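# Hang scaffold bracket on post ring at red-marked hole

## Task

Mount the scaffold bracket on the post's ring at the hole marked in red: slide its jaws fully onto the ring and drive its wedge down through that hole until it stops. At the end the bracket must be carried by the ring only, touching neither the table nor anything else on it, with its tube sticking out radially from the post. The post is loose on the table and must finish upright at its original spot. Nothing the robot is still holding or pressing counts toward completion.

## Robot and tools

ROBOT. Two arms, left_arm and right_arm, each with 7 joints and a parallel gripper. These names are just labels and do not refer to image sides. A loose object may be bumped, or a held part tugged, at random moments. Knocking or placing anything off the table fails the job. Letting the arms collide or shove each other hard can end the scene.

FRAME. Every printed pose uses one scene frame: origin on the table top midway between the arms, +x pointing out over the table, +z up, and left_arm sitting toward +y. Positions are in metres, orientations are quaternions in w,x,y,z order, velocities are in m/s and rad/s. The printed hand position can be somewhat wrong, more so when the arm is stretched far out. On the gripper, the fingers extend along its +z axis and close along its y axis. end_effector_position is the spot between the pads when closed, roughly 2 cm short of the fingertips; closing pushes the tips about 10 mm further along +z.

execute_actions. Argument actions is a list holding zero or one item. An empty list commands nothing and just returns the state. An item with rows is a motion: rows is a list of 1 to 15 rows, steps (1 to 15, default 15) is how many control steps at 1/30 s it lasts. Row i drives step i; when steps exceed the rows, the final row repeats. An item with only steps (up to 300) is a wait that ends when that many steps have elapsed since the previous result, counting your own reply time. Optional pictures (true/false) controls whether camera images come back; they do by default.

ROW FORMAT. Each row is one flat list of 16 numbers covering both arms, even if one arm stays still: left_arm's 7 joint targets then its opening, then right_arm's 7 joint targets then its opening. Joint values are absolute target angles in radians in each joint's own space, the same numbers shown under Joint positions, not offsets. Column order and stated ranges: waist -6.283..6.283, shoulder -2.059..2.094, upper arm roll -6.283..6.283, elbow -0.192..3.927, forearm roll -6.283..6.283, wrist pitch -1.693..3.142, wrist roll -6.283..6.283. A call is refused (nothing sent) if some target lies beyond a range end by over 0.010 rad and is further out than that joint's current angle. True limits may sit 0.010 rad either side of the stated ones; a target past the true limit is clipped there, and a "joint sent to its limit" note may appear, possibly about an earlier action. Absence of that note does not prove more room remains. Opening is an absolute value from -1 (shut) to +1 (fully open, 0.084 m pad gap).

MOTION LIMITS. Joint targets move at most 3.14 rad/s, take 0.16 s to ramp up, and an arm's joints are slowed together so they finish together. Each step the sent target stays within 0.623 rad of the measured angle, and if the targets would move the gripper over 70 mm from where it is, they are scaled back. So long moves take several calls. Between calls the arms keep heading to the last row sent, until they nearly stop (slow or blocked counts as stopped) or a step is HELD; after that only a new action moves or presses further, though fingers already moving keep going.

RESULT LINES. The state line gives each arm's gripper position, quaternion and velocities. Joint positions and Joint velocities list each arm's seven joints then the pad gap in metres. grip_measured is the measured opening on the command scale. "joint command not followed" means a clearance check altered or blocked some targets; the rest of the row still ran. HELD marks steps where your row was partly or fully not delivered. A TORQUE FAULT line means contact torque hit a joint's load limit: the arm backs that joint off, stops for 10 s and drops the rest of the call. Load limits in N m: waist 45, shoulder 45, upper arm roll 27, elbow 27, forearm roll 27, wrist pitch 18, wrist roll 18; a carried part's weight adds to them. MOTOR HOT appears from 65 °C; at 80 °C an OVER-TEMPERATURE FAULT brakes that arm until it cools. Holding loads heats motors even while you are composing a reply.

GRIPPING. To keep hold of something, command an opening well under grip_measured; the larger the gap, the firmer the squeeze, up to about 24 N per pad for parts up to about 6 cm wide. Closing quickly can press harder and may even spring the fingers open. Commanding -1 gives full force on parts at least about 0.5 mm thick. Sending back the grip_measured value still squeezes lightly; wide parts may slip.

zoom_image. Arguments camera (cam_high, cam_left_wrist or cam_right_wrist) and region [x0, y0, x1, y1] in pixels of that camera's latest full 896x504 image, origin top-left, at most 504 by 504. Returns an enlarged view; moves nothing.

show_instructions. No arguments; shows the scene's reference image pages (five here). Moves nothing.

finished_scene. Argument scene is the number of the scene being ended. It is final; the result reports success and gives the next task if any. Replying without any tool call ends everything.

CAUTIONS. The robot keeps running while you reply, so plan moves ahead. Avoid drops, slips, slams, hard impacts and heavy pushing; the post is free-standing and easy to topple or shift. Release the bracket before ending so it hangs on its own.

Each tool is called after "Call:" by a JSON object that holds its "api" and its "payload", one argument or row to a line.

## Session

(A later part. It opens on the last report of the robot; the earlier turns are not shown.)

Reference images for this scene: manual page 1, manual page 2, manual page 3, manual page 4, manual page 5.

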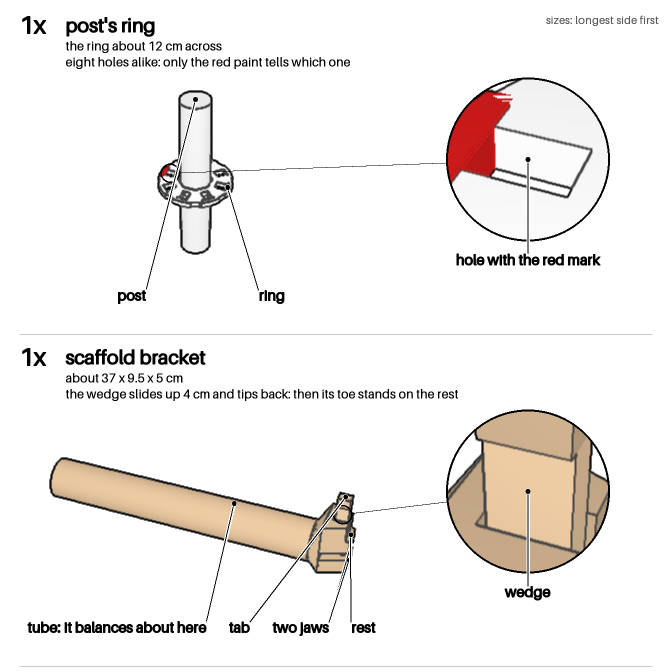

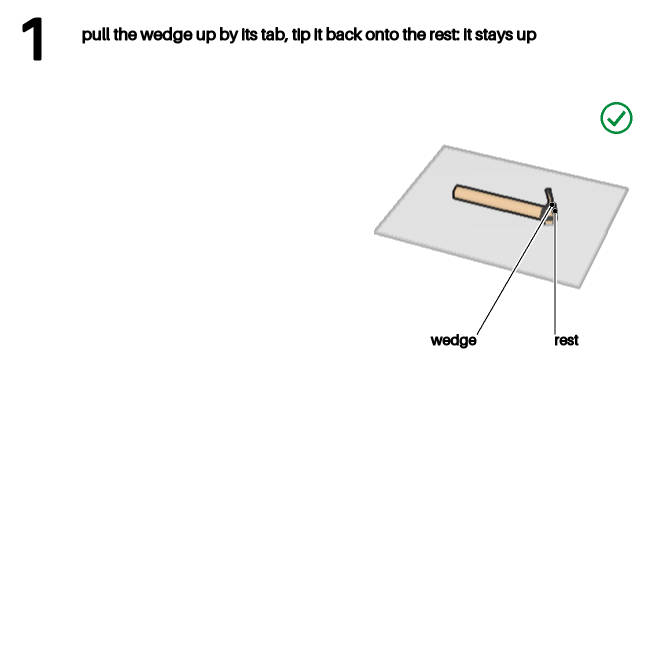

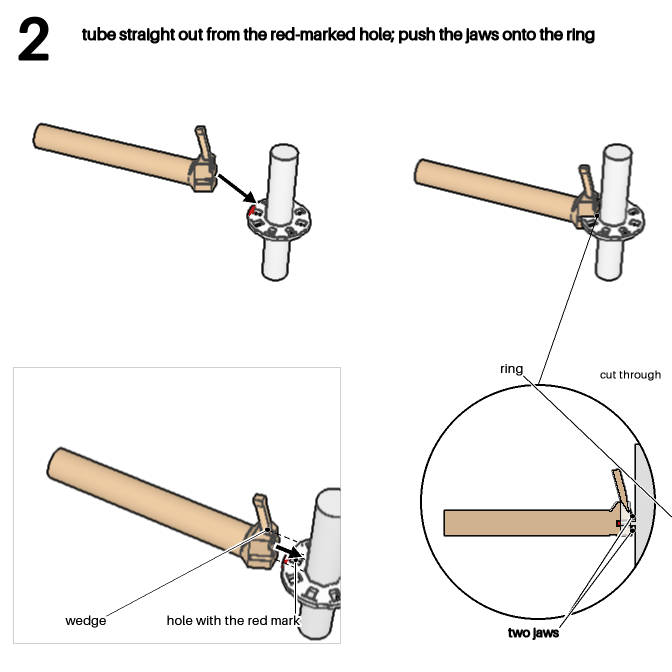

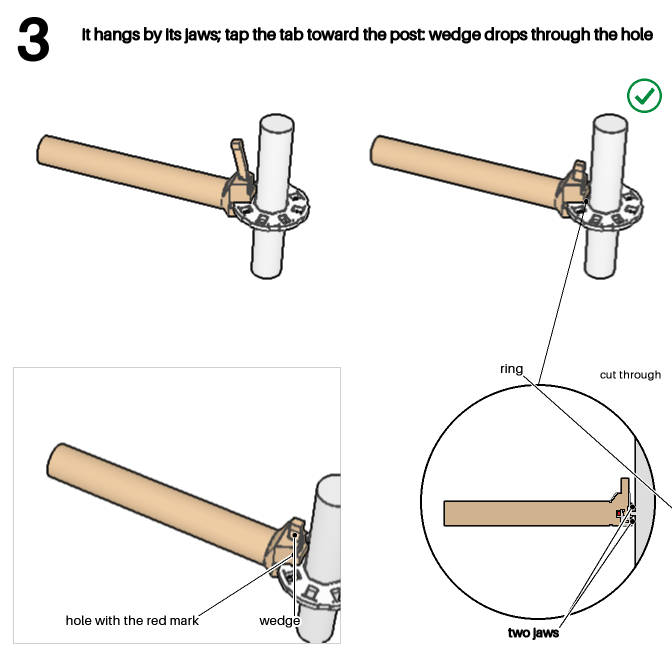

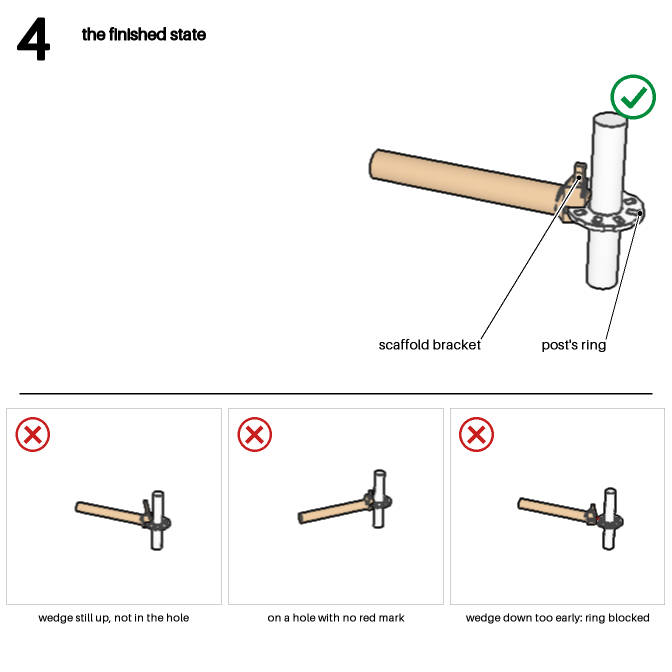

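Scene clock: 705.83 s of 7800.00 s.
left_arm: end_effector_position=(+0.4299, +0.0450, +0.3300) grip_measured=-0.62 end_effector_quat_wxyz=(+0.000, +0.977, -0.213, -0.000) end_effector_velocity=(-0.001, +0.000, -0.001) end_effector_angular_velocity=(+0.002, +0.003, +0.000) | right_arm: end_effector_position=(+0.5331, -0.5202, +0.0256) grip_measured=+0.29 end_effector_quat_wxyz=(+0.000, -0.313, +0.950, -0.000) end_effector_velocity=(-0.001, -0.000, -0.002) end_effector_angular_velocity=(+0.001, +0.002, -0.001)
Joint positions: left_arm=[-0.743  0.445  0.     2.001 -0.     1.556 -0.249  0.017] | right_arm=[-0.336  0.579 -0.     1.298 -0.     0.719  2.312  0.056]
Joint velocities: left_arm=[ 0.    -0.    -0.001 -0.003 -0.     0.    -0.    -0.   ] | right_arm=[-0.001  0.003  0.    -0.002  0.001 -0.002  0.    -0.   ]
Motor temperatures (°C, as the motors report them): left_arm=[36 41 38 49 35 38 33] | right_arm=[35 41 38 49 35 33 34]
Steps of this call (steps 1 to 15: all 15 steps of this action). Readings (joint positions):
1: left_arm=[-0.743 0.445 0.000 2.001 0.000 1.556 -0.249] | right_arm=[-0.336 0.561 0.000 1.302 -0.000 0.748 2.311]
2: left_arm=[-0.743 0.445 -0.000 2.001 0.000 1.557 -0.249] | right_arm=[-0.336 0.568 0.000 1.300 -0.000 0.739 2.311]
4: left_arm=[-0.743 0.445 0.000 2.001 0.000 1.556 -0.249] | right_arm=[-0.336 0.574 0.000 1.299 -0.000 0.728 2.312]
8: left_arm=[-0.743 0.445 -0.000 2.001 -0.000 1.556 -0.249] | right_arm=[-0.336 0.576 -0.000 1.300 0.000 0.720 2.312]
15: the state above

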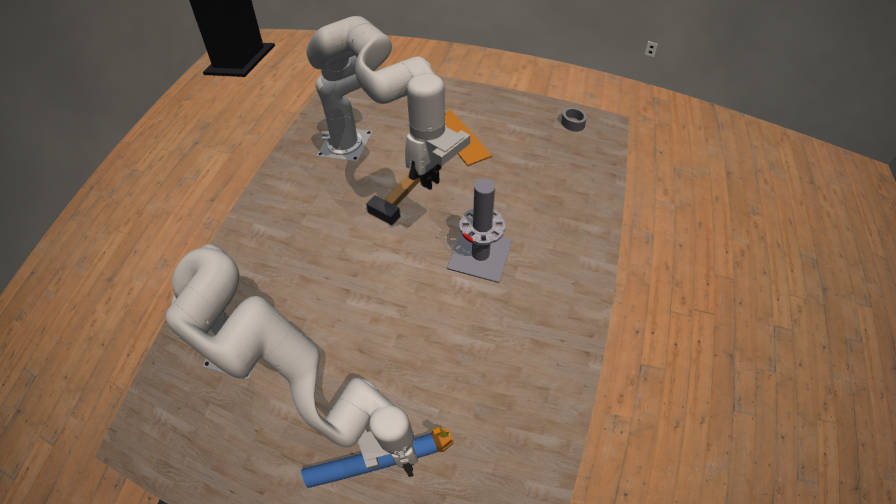

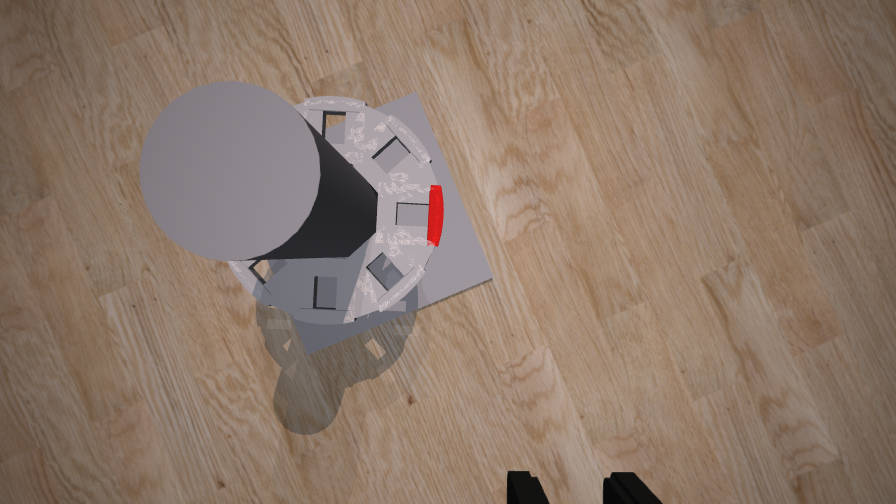

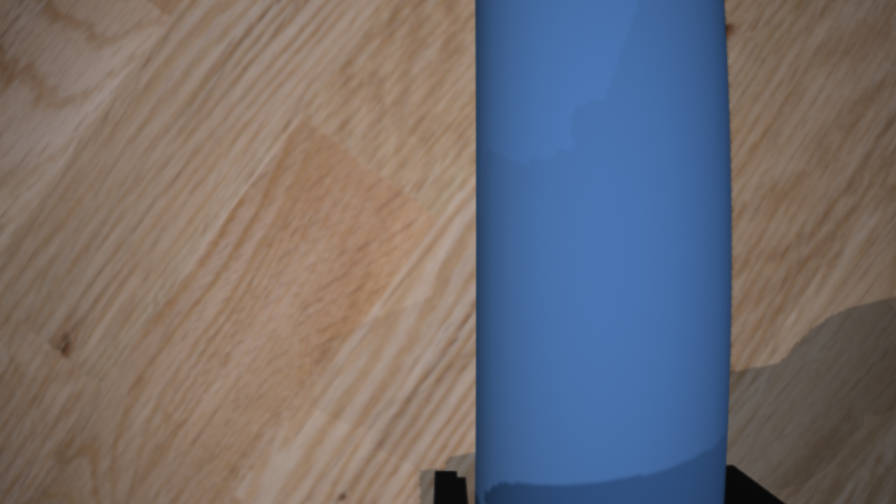

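Call:
{"api": "execute_actions", "payload": {
  "actions": [
    {"rows": [[-0.7427,0.4446,0,2.0011,0,1.5565,-0.249,-0.6, -0.3363,0.5797,0,1.2982,0,0.7185,2.3117,0.26],[-0.7427,0.4446,0,2.0011,0,1.5565,-0.249,-0.6, -0.3363,0.5797,0,1.2982,0,0.7185,2.3117,0.22],[-0.7427,0.4446,0,2.0011,0,1.5565,-0.249,-0.6, -0.3363,0.5797,0,1.2982,0,0.7185,2.3117,0.19],[-0.7427,0.4446,0,2.0011,0,1.5565,-0.249,-0.6, -0.3363,0.5797,0,1.2982,0,0.7185,2.3117,0.16],[-0.7427,0.4446,0,2.0011,0,1.5565,-0.249,-0.6, -0.3363,0.5797,0,1.2982,0,0.7185,2.3117,0.13],[-0.7427,0.4446,0,2.0011,0,1.5565,-0.249,-0.6, -0.3363,0.5797,0,1.2982,0,0.7185,2.3117,0.1],[-0.7427,0.4446,0,2.0011,0,1.5565,-0.249,-0.6, -0.3363,0.5797,0,1.2982,0,0.7185,2.3117,0.05],[-0.7427,0.4446,0,2.0011,0,1.5565,-0.249,-0.6, -0.3363,0.5797,0,1.2982,0,0.7185,2.3117,-0.05],[-0.7427,0.4446,0,2.0011,0,1.5565,-0.249,-0.6, -0.3363,0.5797,0,1.2982,0,0.7185,2.3117,-0.2],[-0.7427,0.4446,0,2.0011,0,1.5565,-0.249,-0.6, -0.3363,0.5797,0,1.2982,0,0.7185,2.3117,-0.4],[-0.7427,0.4446,0,2.0011,0,1.5565,-0.249,-0.6, -0.3363,0.5797,0,1.2982,0,0.7185,2.3117,-0.7],[-0.7427,0.4446,0,2.0011,0,1.5565,-0.249,-0.6, -0.3363,0.5797,0,1.2982,0,0.7185,2.3117,-1]], "steps": 15}
  ],
  "pictures": false
}}

Call:
{"api": "execute_actions", "payload": {
  "actions": [
    {"rows": [[-0.7427,0.4446,0,2.0011,0,1.5565,-0.249,-0.6, -0.3363,0.5789,0,1.2985,0,0.7195,2.3117,-1],[-0.7427,0.4446,0,2.0011,0,1.5565,-0.249,-0.6, -0.3363,0.5767,0,1.2993,0,0.7225,2.3117,-1],[-0.7427,0.4446,0,2.0011,0,1.5565,-0.249,-0.6, -0.3363,0.573,0,1.3006,0,0.7276,2.3117,-1],[-0.7427,0.4446,0,2.0011,0,1.5565,-0.249,-0.6, -0.3363,0.568,0,1.3024,0,0.7344,2.3117,-1],[-0.7427,0.4446,0,2.0011,0,1.5565,-0.249,-0.6, -0.3363,0.5616,0,1.3047,0,0.7431,2.3117,-1],[-0.7427,0.4446,0,2.0011,0,1.5565,-0.249,-0.6, -0.3363,0.5541,0,1.3074,0,0.7533,2.3117,-1],[-0.7427,0.4446,0,2.0011,0,1.5565,-0.249,-0.6, -0.3363,0.5455,0,1.3105,0,0.765,2.3117,-1],[-0.7427,0.4446,0,2.0011,0,1.5565,-0.249,-0.6, -0.3363,0.536,0,1.314,0,0.778,2.3117,-1],[-0.7427,0.4446,0,2.0011,0,1.5565,-0.249,-0.6, -0.3363,0.5257,0,1.3176,0,0.7919,2.3117,-1],[-0.7427,0.4446,0,2.0011,0,1.5565,-0.249,-0.6, -0.3363,0.5149,0,1.3215,0,0.8067,2.3117,-1],[-0.7427,0.4446,0,2.0011,0,1.5565,-0.249,-0.6, -0.3355,0.5036,0,1.3255,0,0.8219,2.312,-1],[-0.7427,0.4446,0,2.0011,0,1.5565,-0.249,-0.6, -0.3333,0.4921,0,1.3295,0,0.8374,2.313,-1],[-0.7427,0.4446,0,2.0011,0,1.5565,-0.249,-0.6, -0.3294,0.4805,0,1.3333,0,0.8528,2.3146,-1],[-0.7427,0.4446,0,2.0011,0,1.5565,-0.249,-0.6, -0.3241,0.469,0,1.3369,0,0.8679,2.3169,-1],[-0.7427,0.4446,0,2.0011,0,1.5565,-0.249,-0.6, -0.3173,0.4578,0,1.3403,0,0.8825,2.3198,-1]], "steps": 15}
  ],
  "pictures": false
}}

Call:
{"api": "execute_actions", "payload": {
  "actions": [
    {"rows": [[-0.7427,0.4446,0,2.0011,0,1.5565,-0.249,-0.6, -0.3091,0.4471,0,1.3434,0,0.8963,2.3233,-1],[-0.7427,0.4446,0,2.0011,0,1.5565,-0.249,-0.6, -0.2994,0.4371,0,1.346,0,0.9089,2.3275,-1],[-0.7427,0.4446,0,2.0011,0,1.5565,-0.249,-0.6, -0.2884,0.4279,0,1.3483,0,0.9204,2.3322,-1],[-0.7427,0.4446,0,2.0011,0,1.5565,-0.249,-0.6, -0.276,0.4198,0,1.35,0,0.9302,2.3375,-1],[-0.7427,0.4446,0,2.0011,0,1.5565,-0.249,-0.6, -0.2623,0.4127,0,1.3513,0,0.9386,2.3433,-1],[-0.7427,0.4446,0,2.0011,0,1.5565,-0.249,-0.6, -0.2474,0.4069,0,1.3519,0,0.945,2.3497,-1],[-0.7427,0.4446,0,2.0011,0,1.5565,-0.249,-0.6, -0.2312,0.4023,0,1.3519,0,0.9496,2.3566,-1],[-0.7427,0.4446,0,2.0011,0,1.5565,-0.249,-0.6, -0.214,0.3992,0,1.3514,0,0.9522,2.3639,-1],[-0.7427,0.4446,0,2.0011,0,1.5565,-0.249,-0.6, -0.1957,0.3975,0,1.3503,0,0.9528,2.3718,-1],[-0.7427,0.4446,0,2.0011,0,1.5565,-0.249,-0.6, -0.1765,0.3965,0,1.3488,0,0.9523,2.38,-1],[-0.7427,0.4446,0,2.0011,0,1.5565,-0.249,-0.6, -0.1564,0.3954,0,1.3472,0,0.9518,2.3886,-1],[-0.7427,0.4446,0,2.0011,0,1.5565,-0.249,-0.6, -0.1354,0.3944,0,1.3456,0,0.9512,2.3975,-1],[-0.7427,0.4446,0,2.0011,0,1.5565,-0.249,-0.6, -0.1137,0.3932,0,1.3439,0,0.9507,2.4068,-1],[-0.7427,0.4446,0,2.0011,0,1.5565,-0.249,-0.6, -0.0914,0.3921,0,1.3422,0,0.9501,2.4164,-1],[-0.7427,0.4446,0,2.0011,0,1.5565,-0.249,-0.6, -0.0684,0.3909,0,1.3404,0,0.9495,2.4262,-1]], "steps": 15}
  ],
  "pictures": false
}}

Call:
{"api": "execute_actions", "payload": {
  "actions": [
    {"rows": [[-0.7427,0.4446,0,2.0011,0,1.5565,-0.249,-0.6, -0.045,0.3897,0,1.3386,0,0.9489,2.4362,-1],[-0.7427,0.4446,0,2.0011,0,1.5565,-0.249,-0.6, -0.0213,0.3884,0,1.3367,0,0.9483,2.4463,-1],[-0.7427,0.4446,0,2.0011,0,1.5565,-0.249,-0.6, 0.0027,0.3872,0,1.3349,0,0.9477,2.4566,-1],[-0.7427,0.4446,0,2.0011,0,1.5565,-0.249,-0.6, 0.027,0.3859,0,1.333,0,0.9471,2.4669,-1],[-0.7427,0.4446,0,2.0011,0,1.5565,-0.249,-0.6, 0.0514,0.3847,0,1.3311,0,0.9464,2.4774,-1],[-0.7427,0.4446,0,2.0011,0,1.5565,-0.249,-0.6, 0.0757,0.3834,0,1.3292,0,0.9458,2.4878,-1],[-0.7427,0.4446,0,2.0011,0,1.5565,-0.249,-0.6, 0.1,0.3821,0,1.3273,0,0.9452,2.4981,-1],[-0.7427,0.4446,0,2.0011,0,1.5565,-0.249,-0.6, 0.124,0.3809,0,1.3255,0,0.9446,2.5084,-1],[-0.7427,0.4446,0,2.0011,0,1.5565,-0.249,-0.6, 0.1477,0.3796,0,1.3236,0,0.944,2.5185,-1],[-0.7427,0.4446,0,2.0011,0,1.5565,-0.249,-0.6, 0.1711,0.3784,0,1.3218,0,0.9434,2.5285,-1],[-0.7427,0.4446,0,2.0011,0,1.5565,-0.249,-0.6, 0.1941,0.3772,0,1.32,0,0.9428,2.5383,-1],[-0.7427,0.4446,0,2.0011,0,1.5565,-0.249,-0.6, 0.2164,0.3761,0,1.3183,0,0.9422,2.5479,-1],[-0.7427,0.4446,0,2.0011,0,1.5565,-0.249,-0.6, 0.2381,0.3749,0,1.3166,0,0.9417,2.5572,-1],[-0.7427,0.4446,0,2.0011,0,1.5565,-0.249,-0.6, 0.2591,0.3739,0,1.315,0,0.9411,2.5661,-1],[-0.7427,0.4446,0,2.0011,0,1.5565,-0.249,-0.6, 0.2792,0.3728,0,1.3134,0,0.9406,2.5747,-1]], "steps": 15}
  ],
  "pictures": false
}}

Call:
{"api": "execute_actions", "payload": {
  "actions": [
    {"rows": [[-0.7427,0.4446,0,2.0011,0,1.5565,-0.249,-0.6, 0.2984,0.3718,0,1.3119,0,0.9401,2.5829,-1],[-0.7427,0.4446,0,2.0011,0,1.5565,-0.249,-0.6, 0.3167,0.3709,0,1.3105,0,0.9396,2.5908,-1],[-0.7427,0.4446,0,2.0011,0,1.5565,-0.249,-0.6, 0.3339,0.37,0,1.3092,0,0.9392,2.5981,-1],[-0.7427,0.4446,0,2.0011,0,1.5565,-0.249,-0.6, 0.3501,0.3691,0,1.3079,0,0.9388,2.605,-1],[-0.7427,0.4446,0,2.0011,0,1.5565,-0.249,-0.6, 0.365,0.3683,0,1.3067,0,0.9384,2.6114,-1],[-0.7427,0.4446,0,2.0011,0,1.5565,-0.249,-0.6, 0.3787,0.3676,0,1.3057,0,0.9381,2.6172,-1],[-0.7427,0.4446,0,2.0011,0,1.5565,-0.249,-0.6, 0.3911,0.367,0,1.3047,0,0.9377,2.6225,-1],[-0.7427,0.4446,0,2.0011,0,1.5565,-0.249,-0.6, 0.4021,0.3664,0,1.3039,0,0.9375,2.6272,-1],[-0.7427,0.4446,0,2.0011,0,1.5565,-0.249,-0.6, 0.4118,0.3659,0,1.3031,0,0.9372,2.6314,-1],[-0.7427,0.4446,0,2.0011,0,1.5565,-0.249,-0.6, 0.42,0.3655,0,1.3025,0,0.937,2.6349,-1],[-0.7427,0.4446,0,2.0011,0,1.5565,-0.249,-0.6, 0.4268,0.3651,0,1.3019,0,0.9368,2.6378,-1],[-0.7427,0.4446,0,2.0011,0,1.5565,-0.249,-0.6, 0.4321,0.3649,0,1.3015,0,0.9366,2.6401,-1],[-0.7427,0.4446,0,2.0011,0,1.5565,-0.249,-0.6, 0.436,0.3647,0,1.3012,0,0.9365,2.6417,-1],[-0.7427,0.4446,0,2.0011,0,1.5565,-0.249,-0.6, 0.4382,0.3645,0,1.3011,0,0.9366,2.6427,-1],[-0.7427,0.4446,0,2.0011,0,1.5565,-0.249,-0.6, 0.439,0.3645,0,1.301,0,0.9365,2.643,-1]], "steps": 15}
  ],
  "pictures": false
}}

Call:
{"api": "execute_actions", "payload": {
  "actions": [
    {"steps": 15}
  ]
}}

Scene clock: 826.33 s of 7800.00 s.
left_arm: end_effector_position=(+0.4299, +0.0450, +0.3300) grip_measured=-0.62 end_effector_quat_wxyz=(+0.000, +0.977, -0.213, -0.000) end_effector_velocity=(-0.000, -0.000, -0.000) end_effector_angular_velocity=(-0.000, +0.000, -0.001) | right_arm: end_effector_position=(+0.5332, -0.5209, +0.0256) grip_measured=+0.13 end_effector_quat_wxyz=(+0.001, -0.312, +0.950, -0.001) end_effector_velocity=(-0.001, +0.001, -0.001) end_effector_angular_velocity=(+0.002, +0.003, +0.001)
Joint positions: left_arm=[-0.743  0.445 -0.     2.001  0.     1.556 -0.249  0.017] | right_arm=[-0.337  0.579 -0.001  1.299 -0.     0.718  2.312  0.05 ]
Joint velocities: left_arm=[-0.     0.     0.    -0.    -0.     0.     0.001 -0.   ] | right_arm=[-0.     0.     0.001 -0.001  0.001  0.001 -0.     0.   ]
Motor temperatures (°C, as the motors report them): left_arm=[36 41 37 50 35 38 33] | right_arm=[35 41 38 48 35 33 34]
Steps of this call (steps 1 to 15: the robot went on to your last target; steps 16 to 90: nothing new was sent; then 117.00 s passed at rest; steps 91 to 105: all 15 steps of this action). Readings (joint positions):
91: left_arm=[-0.743 0.445 -0.000 2.001 -0.000 1.557 -0.249] | right_arm=[-0.336 0.580 0.000 1.298 0.000 0.718 2.312]
92: left_arm=[-0.743 0.445 -0.000 2.001 0.000 1.556 -0.249] | right_arm=[-0.336 0.580 0.000 1.298 0.000 0.718 2.312]
94: left_arm=[-0.743 0.445 -0.000 2.001 -0.000 1.556 -0.249] | right_arm=[-0.337 0.580 -0.001 1.299 -0.000 0.718 2.312]
98: left_arm=[-0.743 0.445 -0.000 2.001 0.000 1.557 -0.249] | right_arm=[-0.337 0.579 -0.001 1.299 -0.000 0.718 2.312]
105: the state above

Scene clock: 826.83 s of 7800.00 s.
left_arm: end_effector_position=(+0.4299, +0.0450, +0.3300) grip_measured=-0.62 end_effector_quat_wxyz=(+0.000, +0.977, -0.213, -0.000) end_effector_velocity=(+0.000, -0.000, +0.000) end_effector_angular_velocity=(-0.000, -0.000, +0.001) | right_arm: end_effector_position=(+0.5361, -0.5193, +0.0744) grip_measured=+0.13 end_effector_quat_wxyz=(+0.000, -0.313, +0.950, -0.000) end_effector_velocity=(+0.022, +0.028, +0.218) end_effector_angular_velocity=(-0.022, -0.053, +0.023)
Joint positions: left_arm=[-0.743  0.445  0.     2.001  0.     1.556 -0.249  0.017] | right_arm=[-0.332  0.497 -0.001  1.328 -0.     0.83   2.314  0.05 ]
Joint velocities: left_arm=[-0.    -0.     0.001  0.    -0.    -0.    -0.    -0.   ] | right_arm=[ 0.079 -0.353 -0.021  0.132 -0.002  0.429  0.038  0.   ]
Motor temperatures (°C, as the motors report them): left_arm=[36 41 37 50 35 38 33] | right_arm=[35 41 38 48 35 33 34]
Steps of this call (steps 1 to 15: all 15 steps of this action). Readings (joint positions):
1: left_arm=[-0.743 0.445 -0.000 2.001 -0.000 1.556 -0.249] | right_arm=[-0.337 0.579 -0.001 1.299 -0.000 0.718 2.312]
2: left_arm=[-0.743 0.445 0.000 2.001 0.000 1.557 -0.249] | right_arm=[-0.337 0.579 -0.001 1.299 -0.000 0.719 2.312]
4: left_arm=[-0.743 0.445 0.000 2.001 -0.000 1.557 -0.249] | right_arm=[-0.336 0.578 -0.000 1.298 0.000 0.722 2.312]
8: left_arm=[-0.743 0.445 -0.000 2.001 0.000 1.556 -0.249] | right_arm=[-0.335 0.567 0.002 1.297 0.000 0.748 2.312]
15: the state above

Scene clock: 827.33 s of 7800.00 s.
left_arm: end_effector_position=(+0.4299, +0.0450, +0.3300) grip_measured=-0.62 end_effector_quat_wxyz=(+0.000, +0.977, -0.213, -0.000) end_effector_velocity=(-0.001, -0.001, -0.000) end_effector_angular_velocity=(+0.000, +0.000, -0.000) | right_arm: end_effector_position=(+0.5401, -0.4135, +0.1286) grip_measured=+0.13 end_effector_quat_wxyz=(-0.001, -0.364, +0.931, +0.000) end_effector_velocity=(-0.017, +0.340, -0.002) end_effector_angular_velocity=(-0.001, +0.028, +0.350)
Joint positions: left_arm=[-0.743  0.445 -0.     2.001 -0.     1.556 -0.249  0.017] | right_arm=[-0.146  0.397  0.     1.345  0.     0.95   2.393  0.05 ]
Joint velocities: left_arm=[-0.001  0.    -0.    -0.     0.     0.    -0.001  0.   ] | right_arm=[ 0.606 -0.034  0.001 -0.052 -0.001  0.01   0.258 -0.   ]
Motor temperatures (°C, as the motors report them): left_arm=[36 41 37 50 35 38 33] | right_arm=[35 41 38 48 35 33 34]
Steps of this call (steps 1 to 15: all 15 steps of this action). Readings (joint positions):
1: left_arm=[-0.743 0.445 -0.000 2.001 0.000 1.556 -0.249] | right_arm=[-0.329 0.485 -0.002 1.332 -0.000 0.845 2.315]
2: left_arm=[-0.743 0.445 0.000 2.001 -0.000 1.556 -0.249] | right_arm=[-0.324 0.474 -0.002 1.336 -0.000 0.859 2.317]
4: left_arm=[-0.743 0.445 0.000 2.001 0.000 1.556 -0.249] | right_arm=[-0.310 0.453 -0.002 1.342 -0.000 0.887 2.323]
8: left_arm=[-0.743 0.445 0.000 2.001 0.000 1.556 -0.249] | right_arm=[-0.265 0.419 0.000 1.349 0.000 0.929 2.342]
15: the state above

Scene clock: 827.83 s of 7800.00 s.
left_arm: end_effector_position=(+0.4299, +0.0450, +0.3300) grip_measured=-0.62 end_effector_quat_wxyz=(+0.000, +0.977, -0.213, -0.000) end_effector_velocity=(+0.000, +0.000, +0.000) end_effector_angular_velocity=(-0.000, -0.000, -0.000) | right_arm: end_effector_position=(+0.5025, -0.2257, +0.1301) grip_measured=+0.13 end_effector_quat_wxyz=(-0.000, -0.454, +0.891, -0.000) end_effector_velocity=(-0.123, +0.320, +0.012) end_effector_angular_velocity=(-0.011, -0.020, +0.340)
Joint positions: left_arm=[-0.743  0.445  0.     2.001  0.     1.556 -0.249  0.017] | right_arm=[ 0.199  0.377  0.     1.319 -0.     0.943  2.54   0.05 ]
Joint velocities: left_arm=[ 0.     0.     0.     0.    -0.     0.     0.001  0.   ] | right_arm=[ 0.653 -0.053 -0.034 -0.046 -0.005 -0.008  0.286  0.   ]
Motor temperatures (°C, as the motors report them): left_arm=[36 41 37 50 35 38 33] | right_arm=[35 41 38 48 35 33 34]
Steps of this call (steps 1 to 15: all 15 steps of this action). Readings (joint positions):
1: left_arm=[-0.743 0.445 -0.000 2.001 -0.000 1.556 -0.249] | right_arm=[-0.126 0.396 0.000 1.344 -0.000 0.950 2.402]
2: left_arm=[-0.743 0.445 0.000 2.001 -0.000 1.556 -0.249] | right_arm=[-0.104 0.395 0.000 1.342 -0.000 0.950 2.411]
4: left_arm=[-0.743 0.445 -0.000 2.001 0.000 1.556 -0.249] | right_arm=[-0.060 0.392 0.001 1.339 0.000 0.949 2.430]
8: left_arm=[-0.743 0.445 -0.000 2.001 0.000 1.557 -0.249] | right_arm=[0.035 0.387 0.002 1.332 0.000 0.946 2.470]
15: the state above

Scene clock: 828.33 s of 7800.00 s.
left_arm: end_effector_position=(+0.4299, +0.0450, +0.3300) grip_measured=-0.62 end_effector_quat_wxyz=(+0.000, +0.977, -0.213, -0.000) end_effector_velocity=(+0.000, +0.000, +0.000) end_effector_angular_velocity=(-0.000, -0.001, -0.001) | right_arm: end_effector_position=(+0.4442, -0.1147, +0.1300) grip_measured=+0.13 end_effector_quat_wxyz=(-0.000, -0.511, +0.860, +0.000) end_effector_velocity=(-0.046, +0.069, +0.000) end_effector_angular_velocity=(+0.001, -0.003, +0.084)
Joint positions: left_arm=[-0.743  0.445 -0.     2.001  0.     1.557 -0.249  0.017] | right_arm=[0.425 0.365 0.    1.302 0.    0.937 2.637 0.05 ]
Joint velocities: left_arm=[ 0.    -0.    -0.     0.     0.    -0.     0.001 -0.   ] | right_arm=[ 0.151 -0.007 -0.002 -0.011  0.    -0.007  0.065  0.   ]
Motor temperatures (°C, as the motors report them): left_arm=[36 41 37 50 35 38 33] | right_arm=[35 41 38 48 35 33 34]
Steps of this call (steps 1 to 15: all 15 steps of this action). Readings (joint positions):
1: left_arm=[-0.743 0.445 0.000 2.001 -0.000 1.556 -0.249] | right_arm=[0.220 0.375 -0.001 1.318 -0.000 0.943 2.550]
2: left_arm=[-0.743 0.445 -0.000 2.001 -0.000 1.556 -0.249] | right_arm=[0.241 0.374 -0.002 1.317 -0.000 0.942 2.559]
4: left_arm=[-0.743 0.445 -0.000 2.001 0.000 1.556 -0.249] | right_arm=[0.282 0.372 -0.001 1.313 -0.000 0.941 2.576]
8: left_arm=[-0.743 0.445 -0.000 2.001 0.000 1.556 -0.249] | right_arm=[0.353 0.369 0.001 1.308 -0.000 0.939 2.606]
15: the state above

Scene clock: 828.83 s of 7800.00 s.
left_arm: end_effector_position=(+0.4299, +0.0450, +0.3300) grip_measured=-0.62 end_effector_quat_wxyz=(+0.000, +0.977, -0.213, -0.000) end_effector_velocity=(-0.000, +0.000, -0.001) end_effector_angular_velocity=(+0.002, +0.002, +0.000) | right_arm: end_effector_position=(+0.4402, -0.1088, +0.1300) grip_measured=+0.13 end_effector_quat_wxyz=(-0.000, -0.514, +0.858, -0.000) end_effector_velocity=(-0.002, +0.002, -0.001) end_effector_angular_velocity=(+0.000, +0.002, +0.004)
Joint positions: left_arm=[-0.743  0.445  0.     2.001 -0.     1.556 -0.249  0.017] | right_arm=[ 0.439  0.365 -0.     1.301 -0.     0.937  2.643  0.05 ]
Joint velocities: left_arm=[-0.     0.     0.    -0.003  0.     0.    -0.    -0.   ] | right_arm=[ 0.003  0.001  0.001 -0.002  0.001 -0.001  0.    -0.   ]
Motor temperatures (°C, as the motors report them): left_arm=[36 41 37 50 35 38 33] | right_arm=[35 41 38 48 35 33 34]
Steps of this call (steps 1 to 15: the robot went on to your last target). Readings (joint positions):
1: left_arm=[-0.743 0.445 0.000 2.001 -0.000 1.556 -0.249] | right_arm=[0.430 0.365 0.000 1.302 0.000 0.937 2.639]
2: left_arm=[-0.743 0.445 0.000 2.001 0.000 1.556 -0.249] | right_arm=[0.433 0.365 0.000 1.301 0.000 0.937 2.640]
4: left_arm=[-0.743 0.445 0.000 2.001 0.000 1.556 -0.249] | right_arm=[0.436 0.365 -0.001 1.301 -0.000 0.937 2.642]
8: left_arm=[-0.743 0.445 -0.000 2.001 0.000 1.556 -0.249] | right_arm=[0.437 0.365 -0.002 1.301 -0.000 0.937 2.643]
15: the state above

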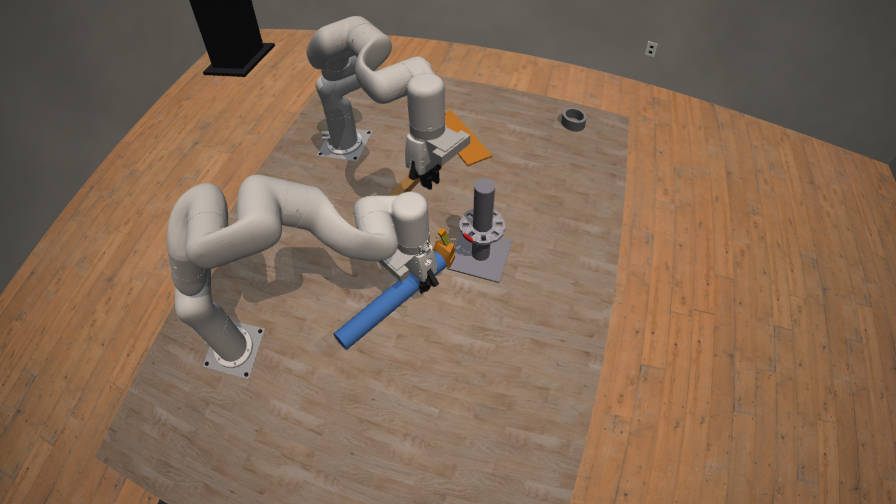

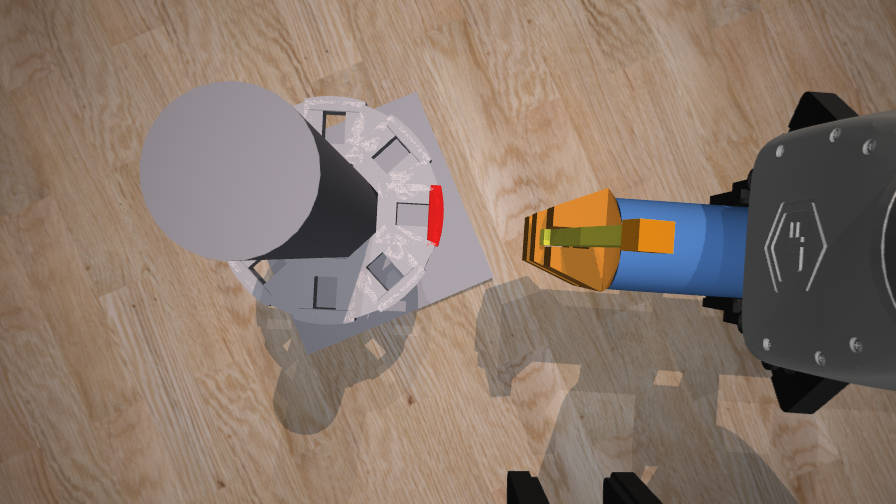

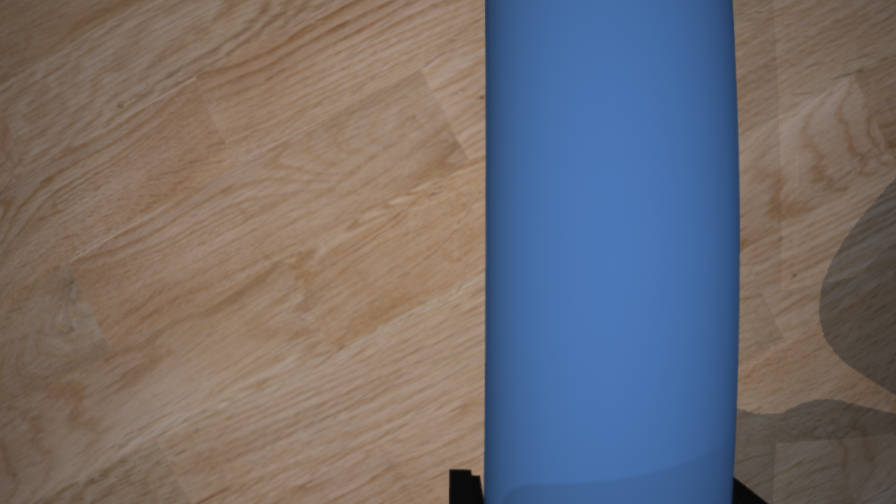

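Call:
{"api": "execute_actions", "payload": {
  "actions": []
}}

Scene clock: 857.07 s of 7800.00 s.
left_arm: end_effector_position=(+0.4299, +0.0450, +0.3300) grip_measured=-0.62 end_effector_quat_wxyz=(+0.000, +0.977, -0.213, -0.000) end_effector_velocity=(-0.000, -0.000, -0.000) end_effector_angular_velocity=(-0.000, +0.000, -0.001) | right_arm: end_effector_position=(+0.4401, -0.1086, +0.1300) grip_measured=+0.13 end_effector_quat_wxyz=(+0.000, -0.514, +0.858, +0.000) end_effector_velocity=(+0.000, -0.001, -0.000) end_effector_angular_velocity=(-0.001, -0.000, +0.000)
Joint positions: left_arm=[-0.743  0.445 -0.     2.001 -0.     1.557 -0.249  0.017] | right_arm=[ 0.439  0.364  0.     1.301 -0.     0.937  2.643  0.05 ]
Joint velocities: left_arm=[-0.001  0.     0.    -0.    -0.     0.     0.    -0.   ] | right_arm=[-0.001 -0.    -0.    -0.    -0.001  0.    -0.001  0.   ]
Motor temperatures (°C, as the motors report them): left_arm=[36 41 37 50 35 38 33] | right_arm=[35 42 38 51 35 33 34]
Steps of this call (steps 1 to 15: the robot went on to your last target; steps 16 to 90: nothing new was sent; then 25.23 s passed at rest). Readings (joint positions):
1: left_arm=[-0.743 0.445 0.000 2.001 0.000 1.557 -0.249] | right_arm=[0.439 0.365 -0.000 1.301 0.000 0.937 2.643]
2: left_arm=[-0.743 0.445 0.000 2.001 0.000 1.557 -0.249] | right_arm=[0.439 0.365 -0.000 1.301 0.000 0.936 2.643]
4: left_arm=[-0.743 0.445 0.000 2.001 0.000 1.556 -0.249] | right_arm=[0.439 0.364 -0.000 1.301 -0.000 0.937 2.643]
8: left_arm=[-0.743 0.445 -0.000 2.001 0.000 1.557 -0.249] | right_arm=[0.439 0.365 -0.000 1.301 0.000 0.936 2.643]
90: the state above
All arms were judged still, so your last target was given up. Only a new action makes them travel on or press farther. Fingers that are still opening or closing keep moving.

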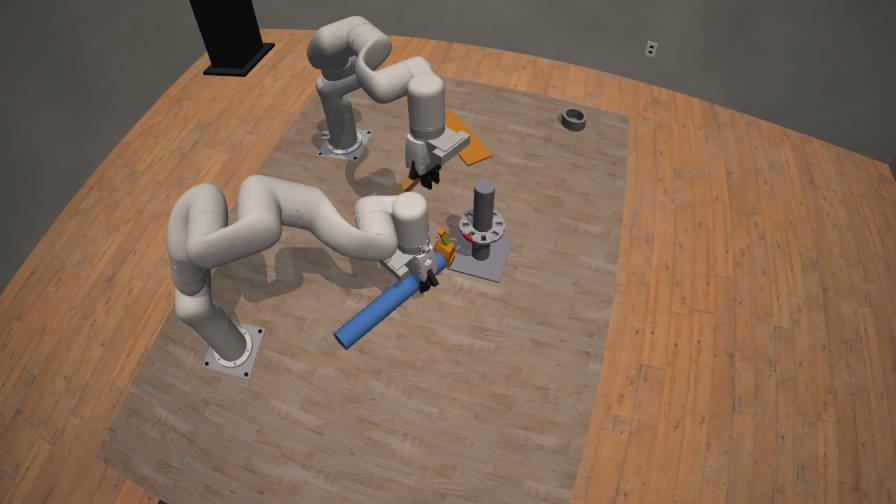

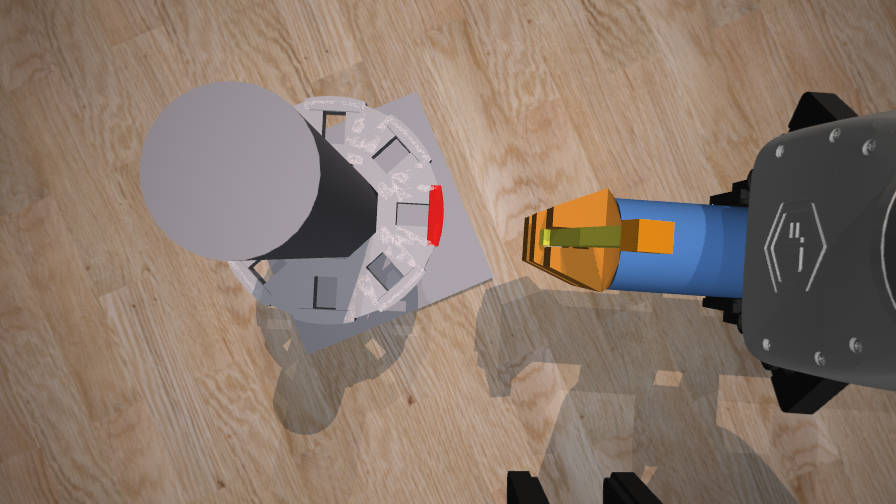

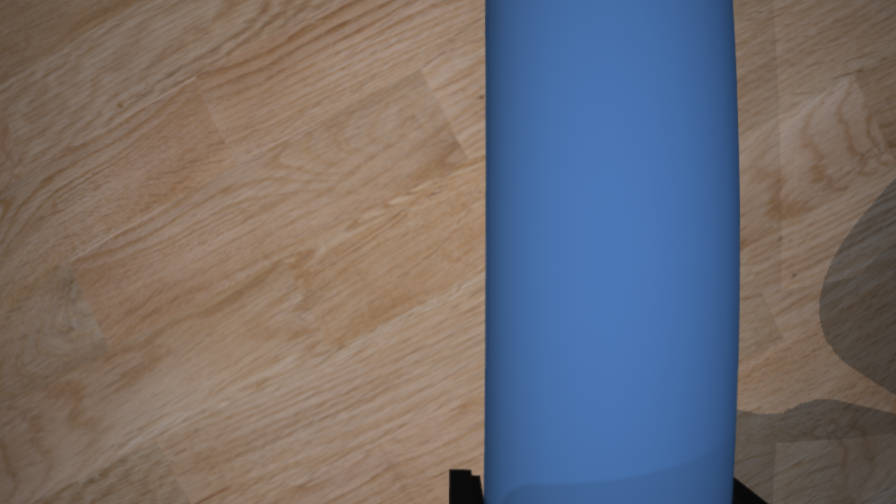

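Call:
{"api": "execute_actions", "payload": {
  "actions": [
    {"rows": [[-0.7427,0.4446,0,2.0011,0,1.5565,-0.249,-0.6,0.4394,0.3701,0,1.3095,0,0.9394,2.6434,-1],[-0.7427,0.4446,0,2.0011,0,1.5565,-0.249,-0.6,0.4397,0.3758,0,1.318,0,0.9422,2.6437,-1],[-0.7427,0.4446,0,2.0011,0,1.5565,-0.249,-0.6,0.4401,0.3814,0,1.3265,0,0.9451,2.6441,-1],[-0.7427,0.4446,0,2.0011,0,1.5565,-0.249,-0.6,0.4404,0.3871,0,1.335,0,0.9479,2.6444,-1],[-0.7427,0.4446,0,2.0011,0,1.5565,-0.249,-0.6,0.4408,0.3927,0,1.3435,0,0.9508,2.6448,-1],[-0.7427,0.4446,0,2.0011,0,1.5565,-0.249,-0.6,0.4411,0.3983,0,1.352,0,0.9536,2.6451,-1],[-0.7427,0.4446,0,2.0011,0,1.5565,-0.249,-0.6,0.4415,0.404,0,1.3605,0,0.9565,2.6455,-1],[-0.7427,0.4446,0,2.0011,0,1.5565,-0.249,-0.6,0.4418,0.4096,0,1.3689,0,0.9593,2.6458,-1],[-0.7427,0.4446,0,2.0011,0,1.5565,-0.249,-0.6,0.4422,0.4153,0,1.3774,0,0.9622,2.6462,-1],[-0.7427,0.4446,0,2.0011,0,1.5565,-0.249,-0.6,0.4425,0.4209,0,1.3859,0,0.965,2.6465,-1],[-0.7427,0.4446,0,2.0011,0,1.5565,-0.249,-0.6,0.4429,0.4265,0,1.3944,0,0.9679,2.6469,-1],[-0.7427,0.4446,0,2.0011,0,1.5565,-0.249,-0.6,0.4432,0.4322,0,1.4029,0,0.9707,2.6472,-1],[-0.7427,0.4446,0,2.0011,0,1.5565,-0.249,-0.6,0.4436,0.4378,0,1.4114,0,0.9736,2.6476,-1],[-0.7427,0.4446,0,2.0011,0,1.5565,-0.249,-0.6,0.4439,0.4435,0,1.4199,0,0.9764,2.6479,-1],[-0.7427,0.4446,0,2.0011,0,1.5565,-0.249,-0.6,0.4443,0.4491,0,1.4284,0,0.9793,2.6483,-1]], "steps": 15}
  ],
  "pictures": false
}}

Call:
{"api": "execute_actions", "payload": {
  "actions": [
    {"steps": 20}
  ]
}}

Call:
{"api": "zoom_image", "payload": {
  "camera": "cam_left_wrist",
  "region": [340, 130, 640, 300]
}}

Scene clock: 885.93 s of 7800.00 s.
left_arm: end_effector_position=(+0.4299, +0.0450, +0.3300) grip_measured=-0.62 end_effector_quat_wxyz=(+0.000, +0.977, -0.213, -0.000) end_effector_velocity=(-0.000, -0.000, -0.001) end_effector_angular_velocity=(+0.001, +0.001, -0.002) | right_arm: end_effector_position=(+0.4562, -0.0952, +0.1300) grip_measured=+0.13 end_effector_quat_wxyz=(-0.000, -0.514, +0.858, +0.000) end_effector_velocity=(+0.041, +0.032, -0.001) end_effector_angular_velocity=(-0.002, -0.000, -0.001)
Joint positions: left_arm=[-0.743  0.445 -0.     2.001 -0.     1.556 -0.249  0.017] | right_arm=[0.443 0.43  0.    1.4   0.    0.97  2.647 0.05 ]
Joint velocities: left_arm=[-0.     0.    -0.    -0.001 -0.     0.     0.001 -0.   ] | right_arm=[ 0.009  0.168 -0.001  0.252 -0.001  0.085  0.01  -0.   ]
Motor temperatures (°C, as the motors report them): left_arm=[36 41 37 50 35 38 33] | right_arm=[35 42 38 52 35 33 34]
Steps of this call (steps 1 to 90: nothing new was sent; then 25.37 s passed at rest; steps 91 to 105: all 15 steps of this action). Readings (joint positions):
91: left_arm=[-0.743 0.445 0.000 2.001 -0.000 1.556 -0.249] | right_arm=[0.439 0.365 -0.000 1.301 -0.000 0.937 2.643]
92: left_arm=[-0.743 0.445 -0.000 2.001 -0.000 1.556 -0.249] | right_arm=[0.439 0.366 -0.000 1.303 -0.000 0.937 2.643]
94: left_arm=[-0.743 0.445 0.000 2.001 0.000 1.556 -0.249] | right_arm=[0.439 0.372 -0.000 1.312 -0.000 0.941 2.643]
98: left_arm=[-0.743 0.445 -0.000 2.001 0.000 1.556 -0.249] | right_arm=[0.441 0.391 0.000 1.342 0.000 0.950 2.645]
105: the state above

Scene clock: 886.60 s of 7800.00 s.
left_arm: end_effector_position=(+0.4299, +0.0450, +0.3300) grip_measured=-0.62 end_effector_quat_wxyz=(+0.000, +0.977, -0.213, -0.000) end_effector_velocity=(-0.001, -0.000, -0.001) end_effector_angular_velocity=(+0.001, +0.001, -0.002) | right_arm: end_effector_position=(+0.4607, -0.0914, +0.1300) grip_measured=+0.13 end_effector_quat_wxyz=(-0.000, -0.514, +0.858, +0.000) end_effector_velocity=(+0.000, +0.000, -0.000) end_effector_angular_velocity=(-0.000, -0.000, +0.003)
Joint positions: left_arm=[-0.743  0.445 -0.     2.001  0.     1.556 -0.249  0.017] | right_arm=[0.444 0.449 0.    1.428 0.    0.979 2.648 0.05 ]
Joint velocities: left_arm=[-0.002 -0.     0.001 -0.002 -0.    -0.     0.001 -0.   ] | right_arm=[ 0.001  0.001 -0.001  0.001 -0.    -0.    -0.003  0.   ]
Motor temperatures (°C, as the motors report them): left_arm=[36 41 37 50 35 38 33] | right_arm=[35 42 38 53 35 33 34]
Steps of this call (steps 1 to 20: the robot went on to your last target). Readings (joint positions):
1: left_arm=[-0.743 0.445 0.000 2.001 0.000 1.556 -0.249] | right_arm=[0.443 0.436 -0.000 1.408 -0.000 0.972 2.647]
2: left_arm=[-0.743 0.445 0.000 2.001 0.000 1.556 -0.249] | right_arm=[0.444 0.440 0.000 1.415 -0.000 0.974 2.648]
4: left_arm=[-0.743 0.445 0.000 2.001 -0.000 1.556 -0.249] | right_arm=[0.444 0.445 0.000 1.422 0.000 0.977 2.648]
8: left_arm=[-0.743 0.445 0.000 2.001 -0.000 1.556 -0.249] | right_arm=[0.444 0.448 0.000 1.427 -0.000 0.979 2.648]
20: the state above

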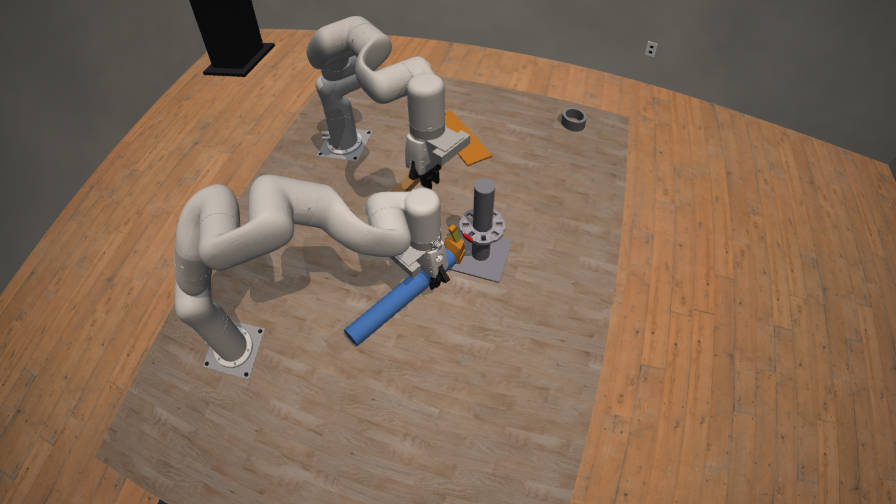

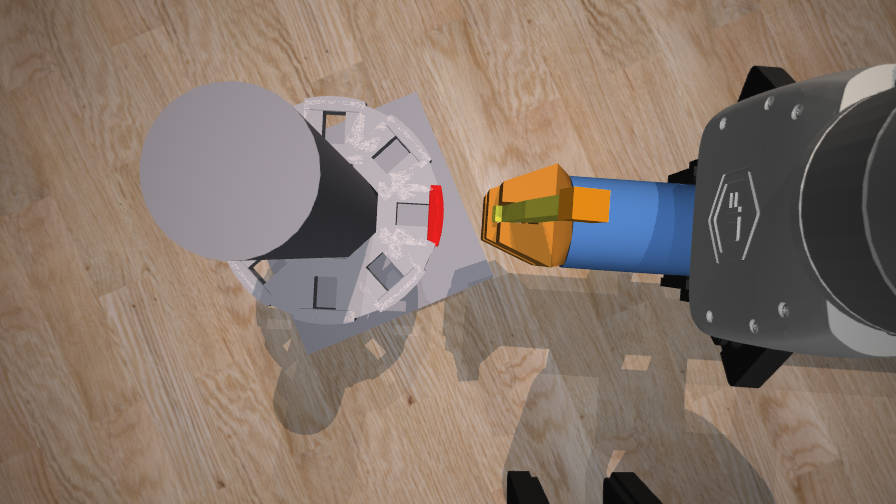

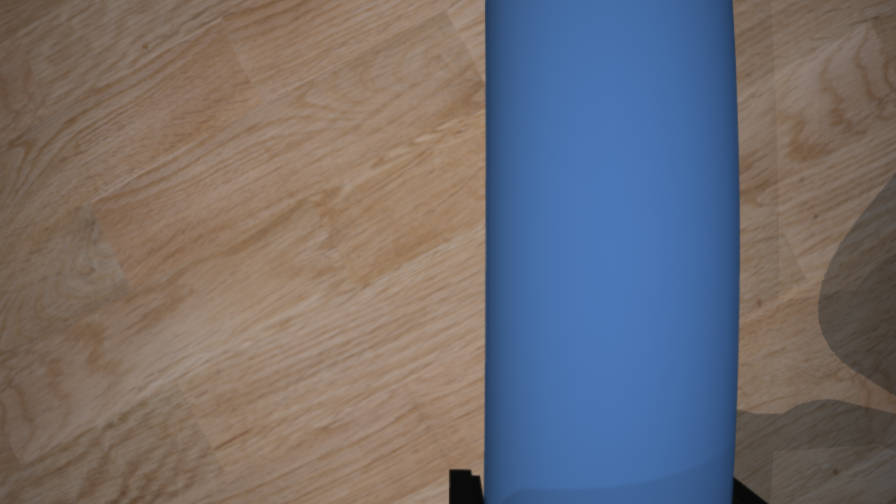

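Region (340, 130, 640, 300) of cam_left_wrist's 896x504 image, scaled by 1.680, with more detail than that image has; it fills the top 286 rows of this view, and the rest is white.

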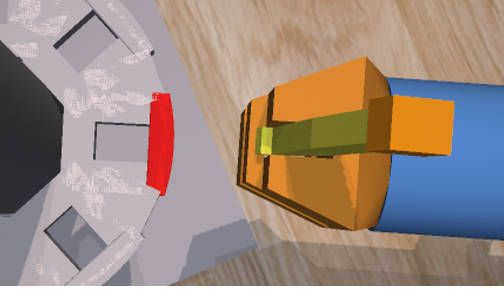

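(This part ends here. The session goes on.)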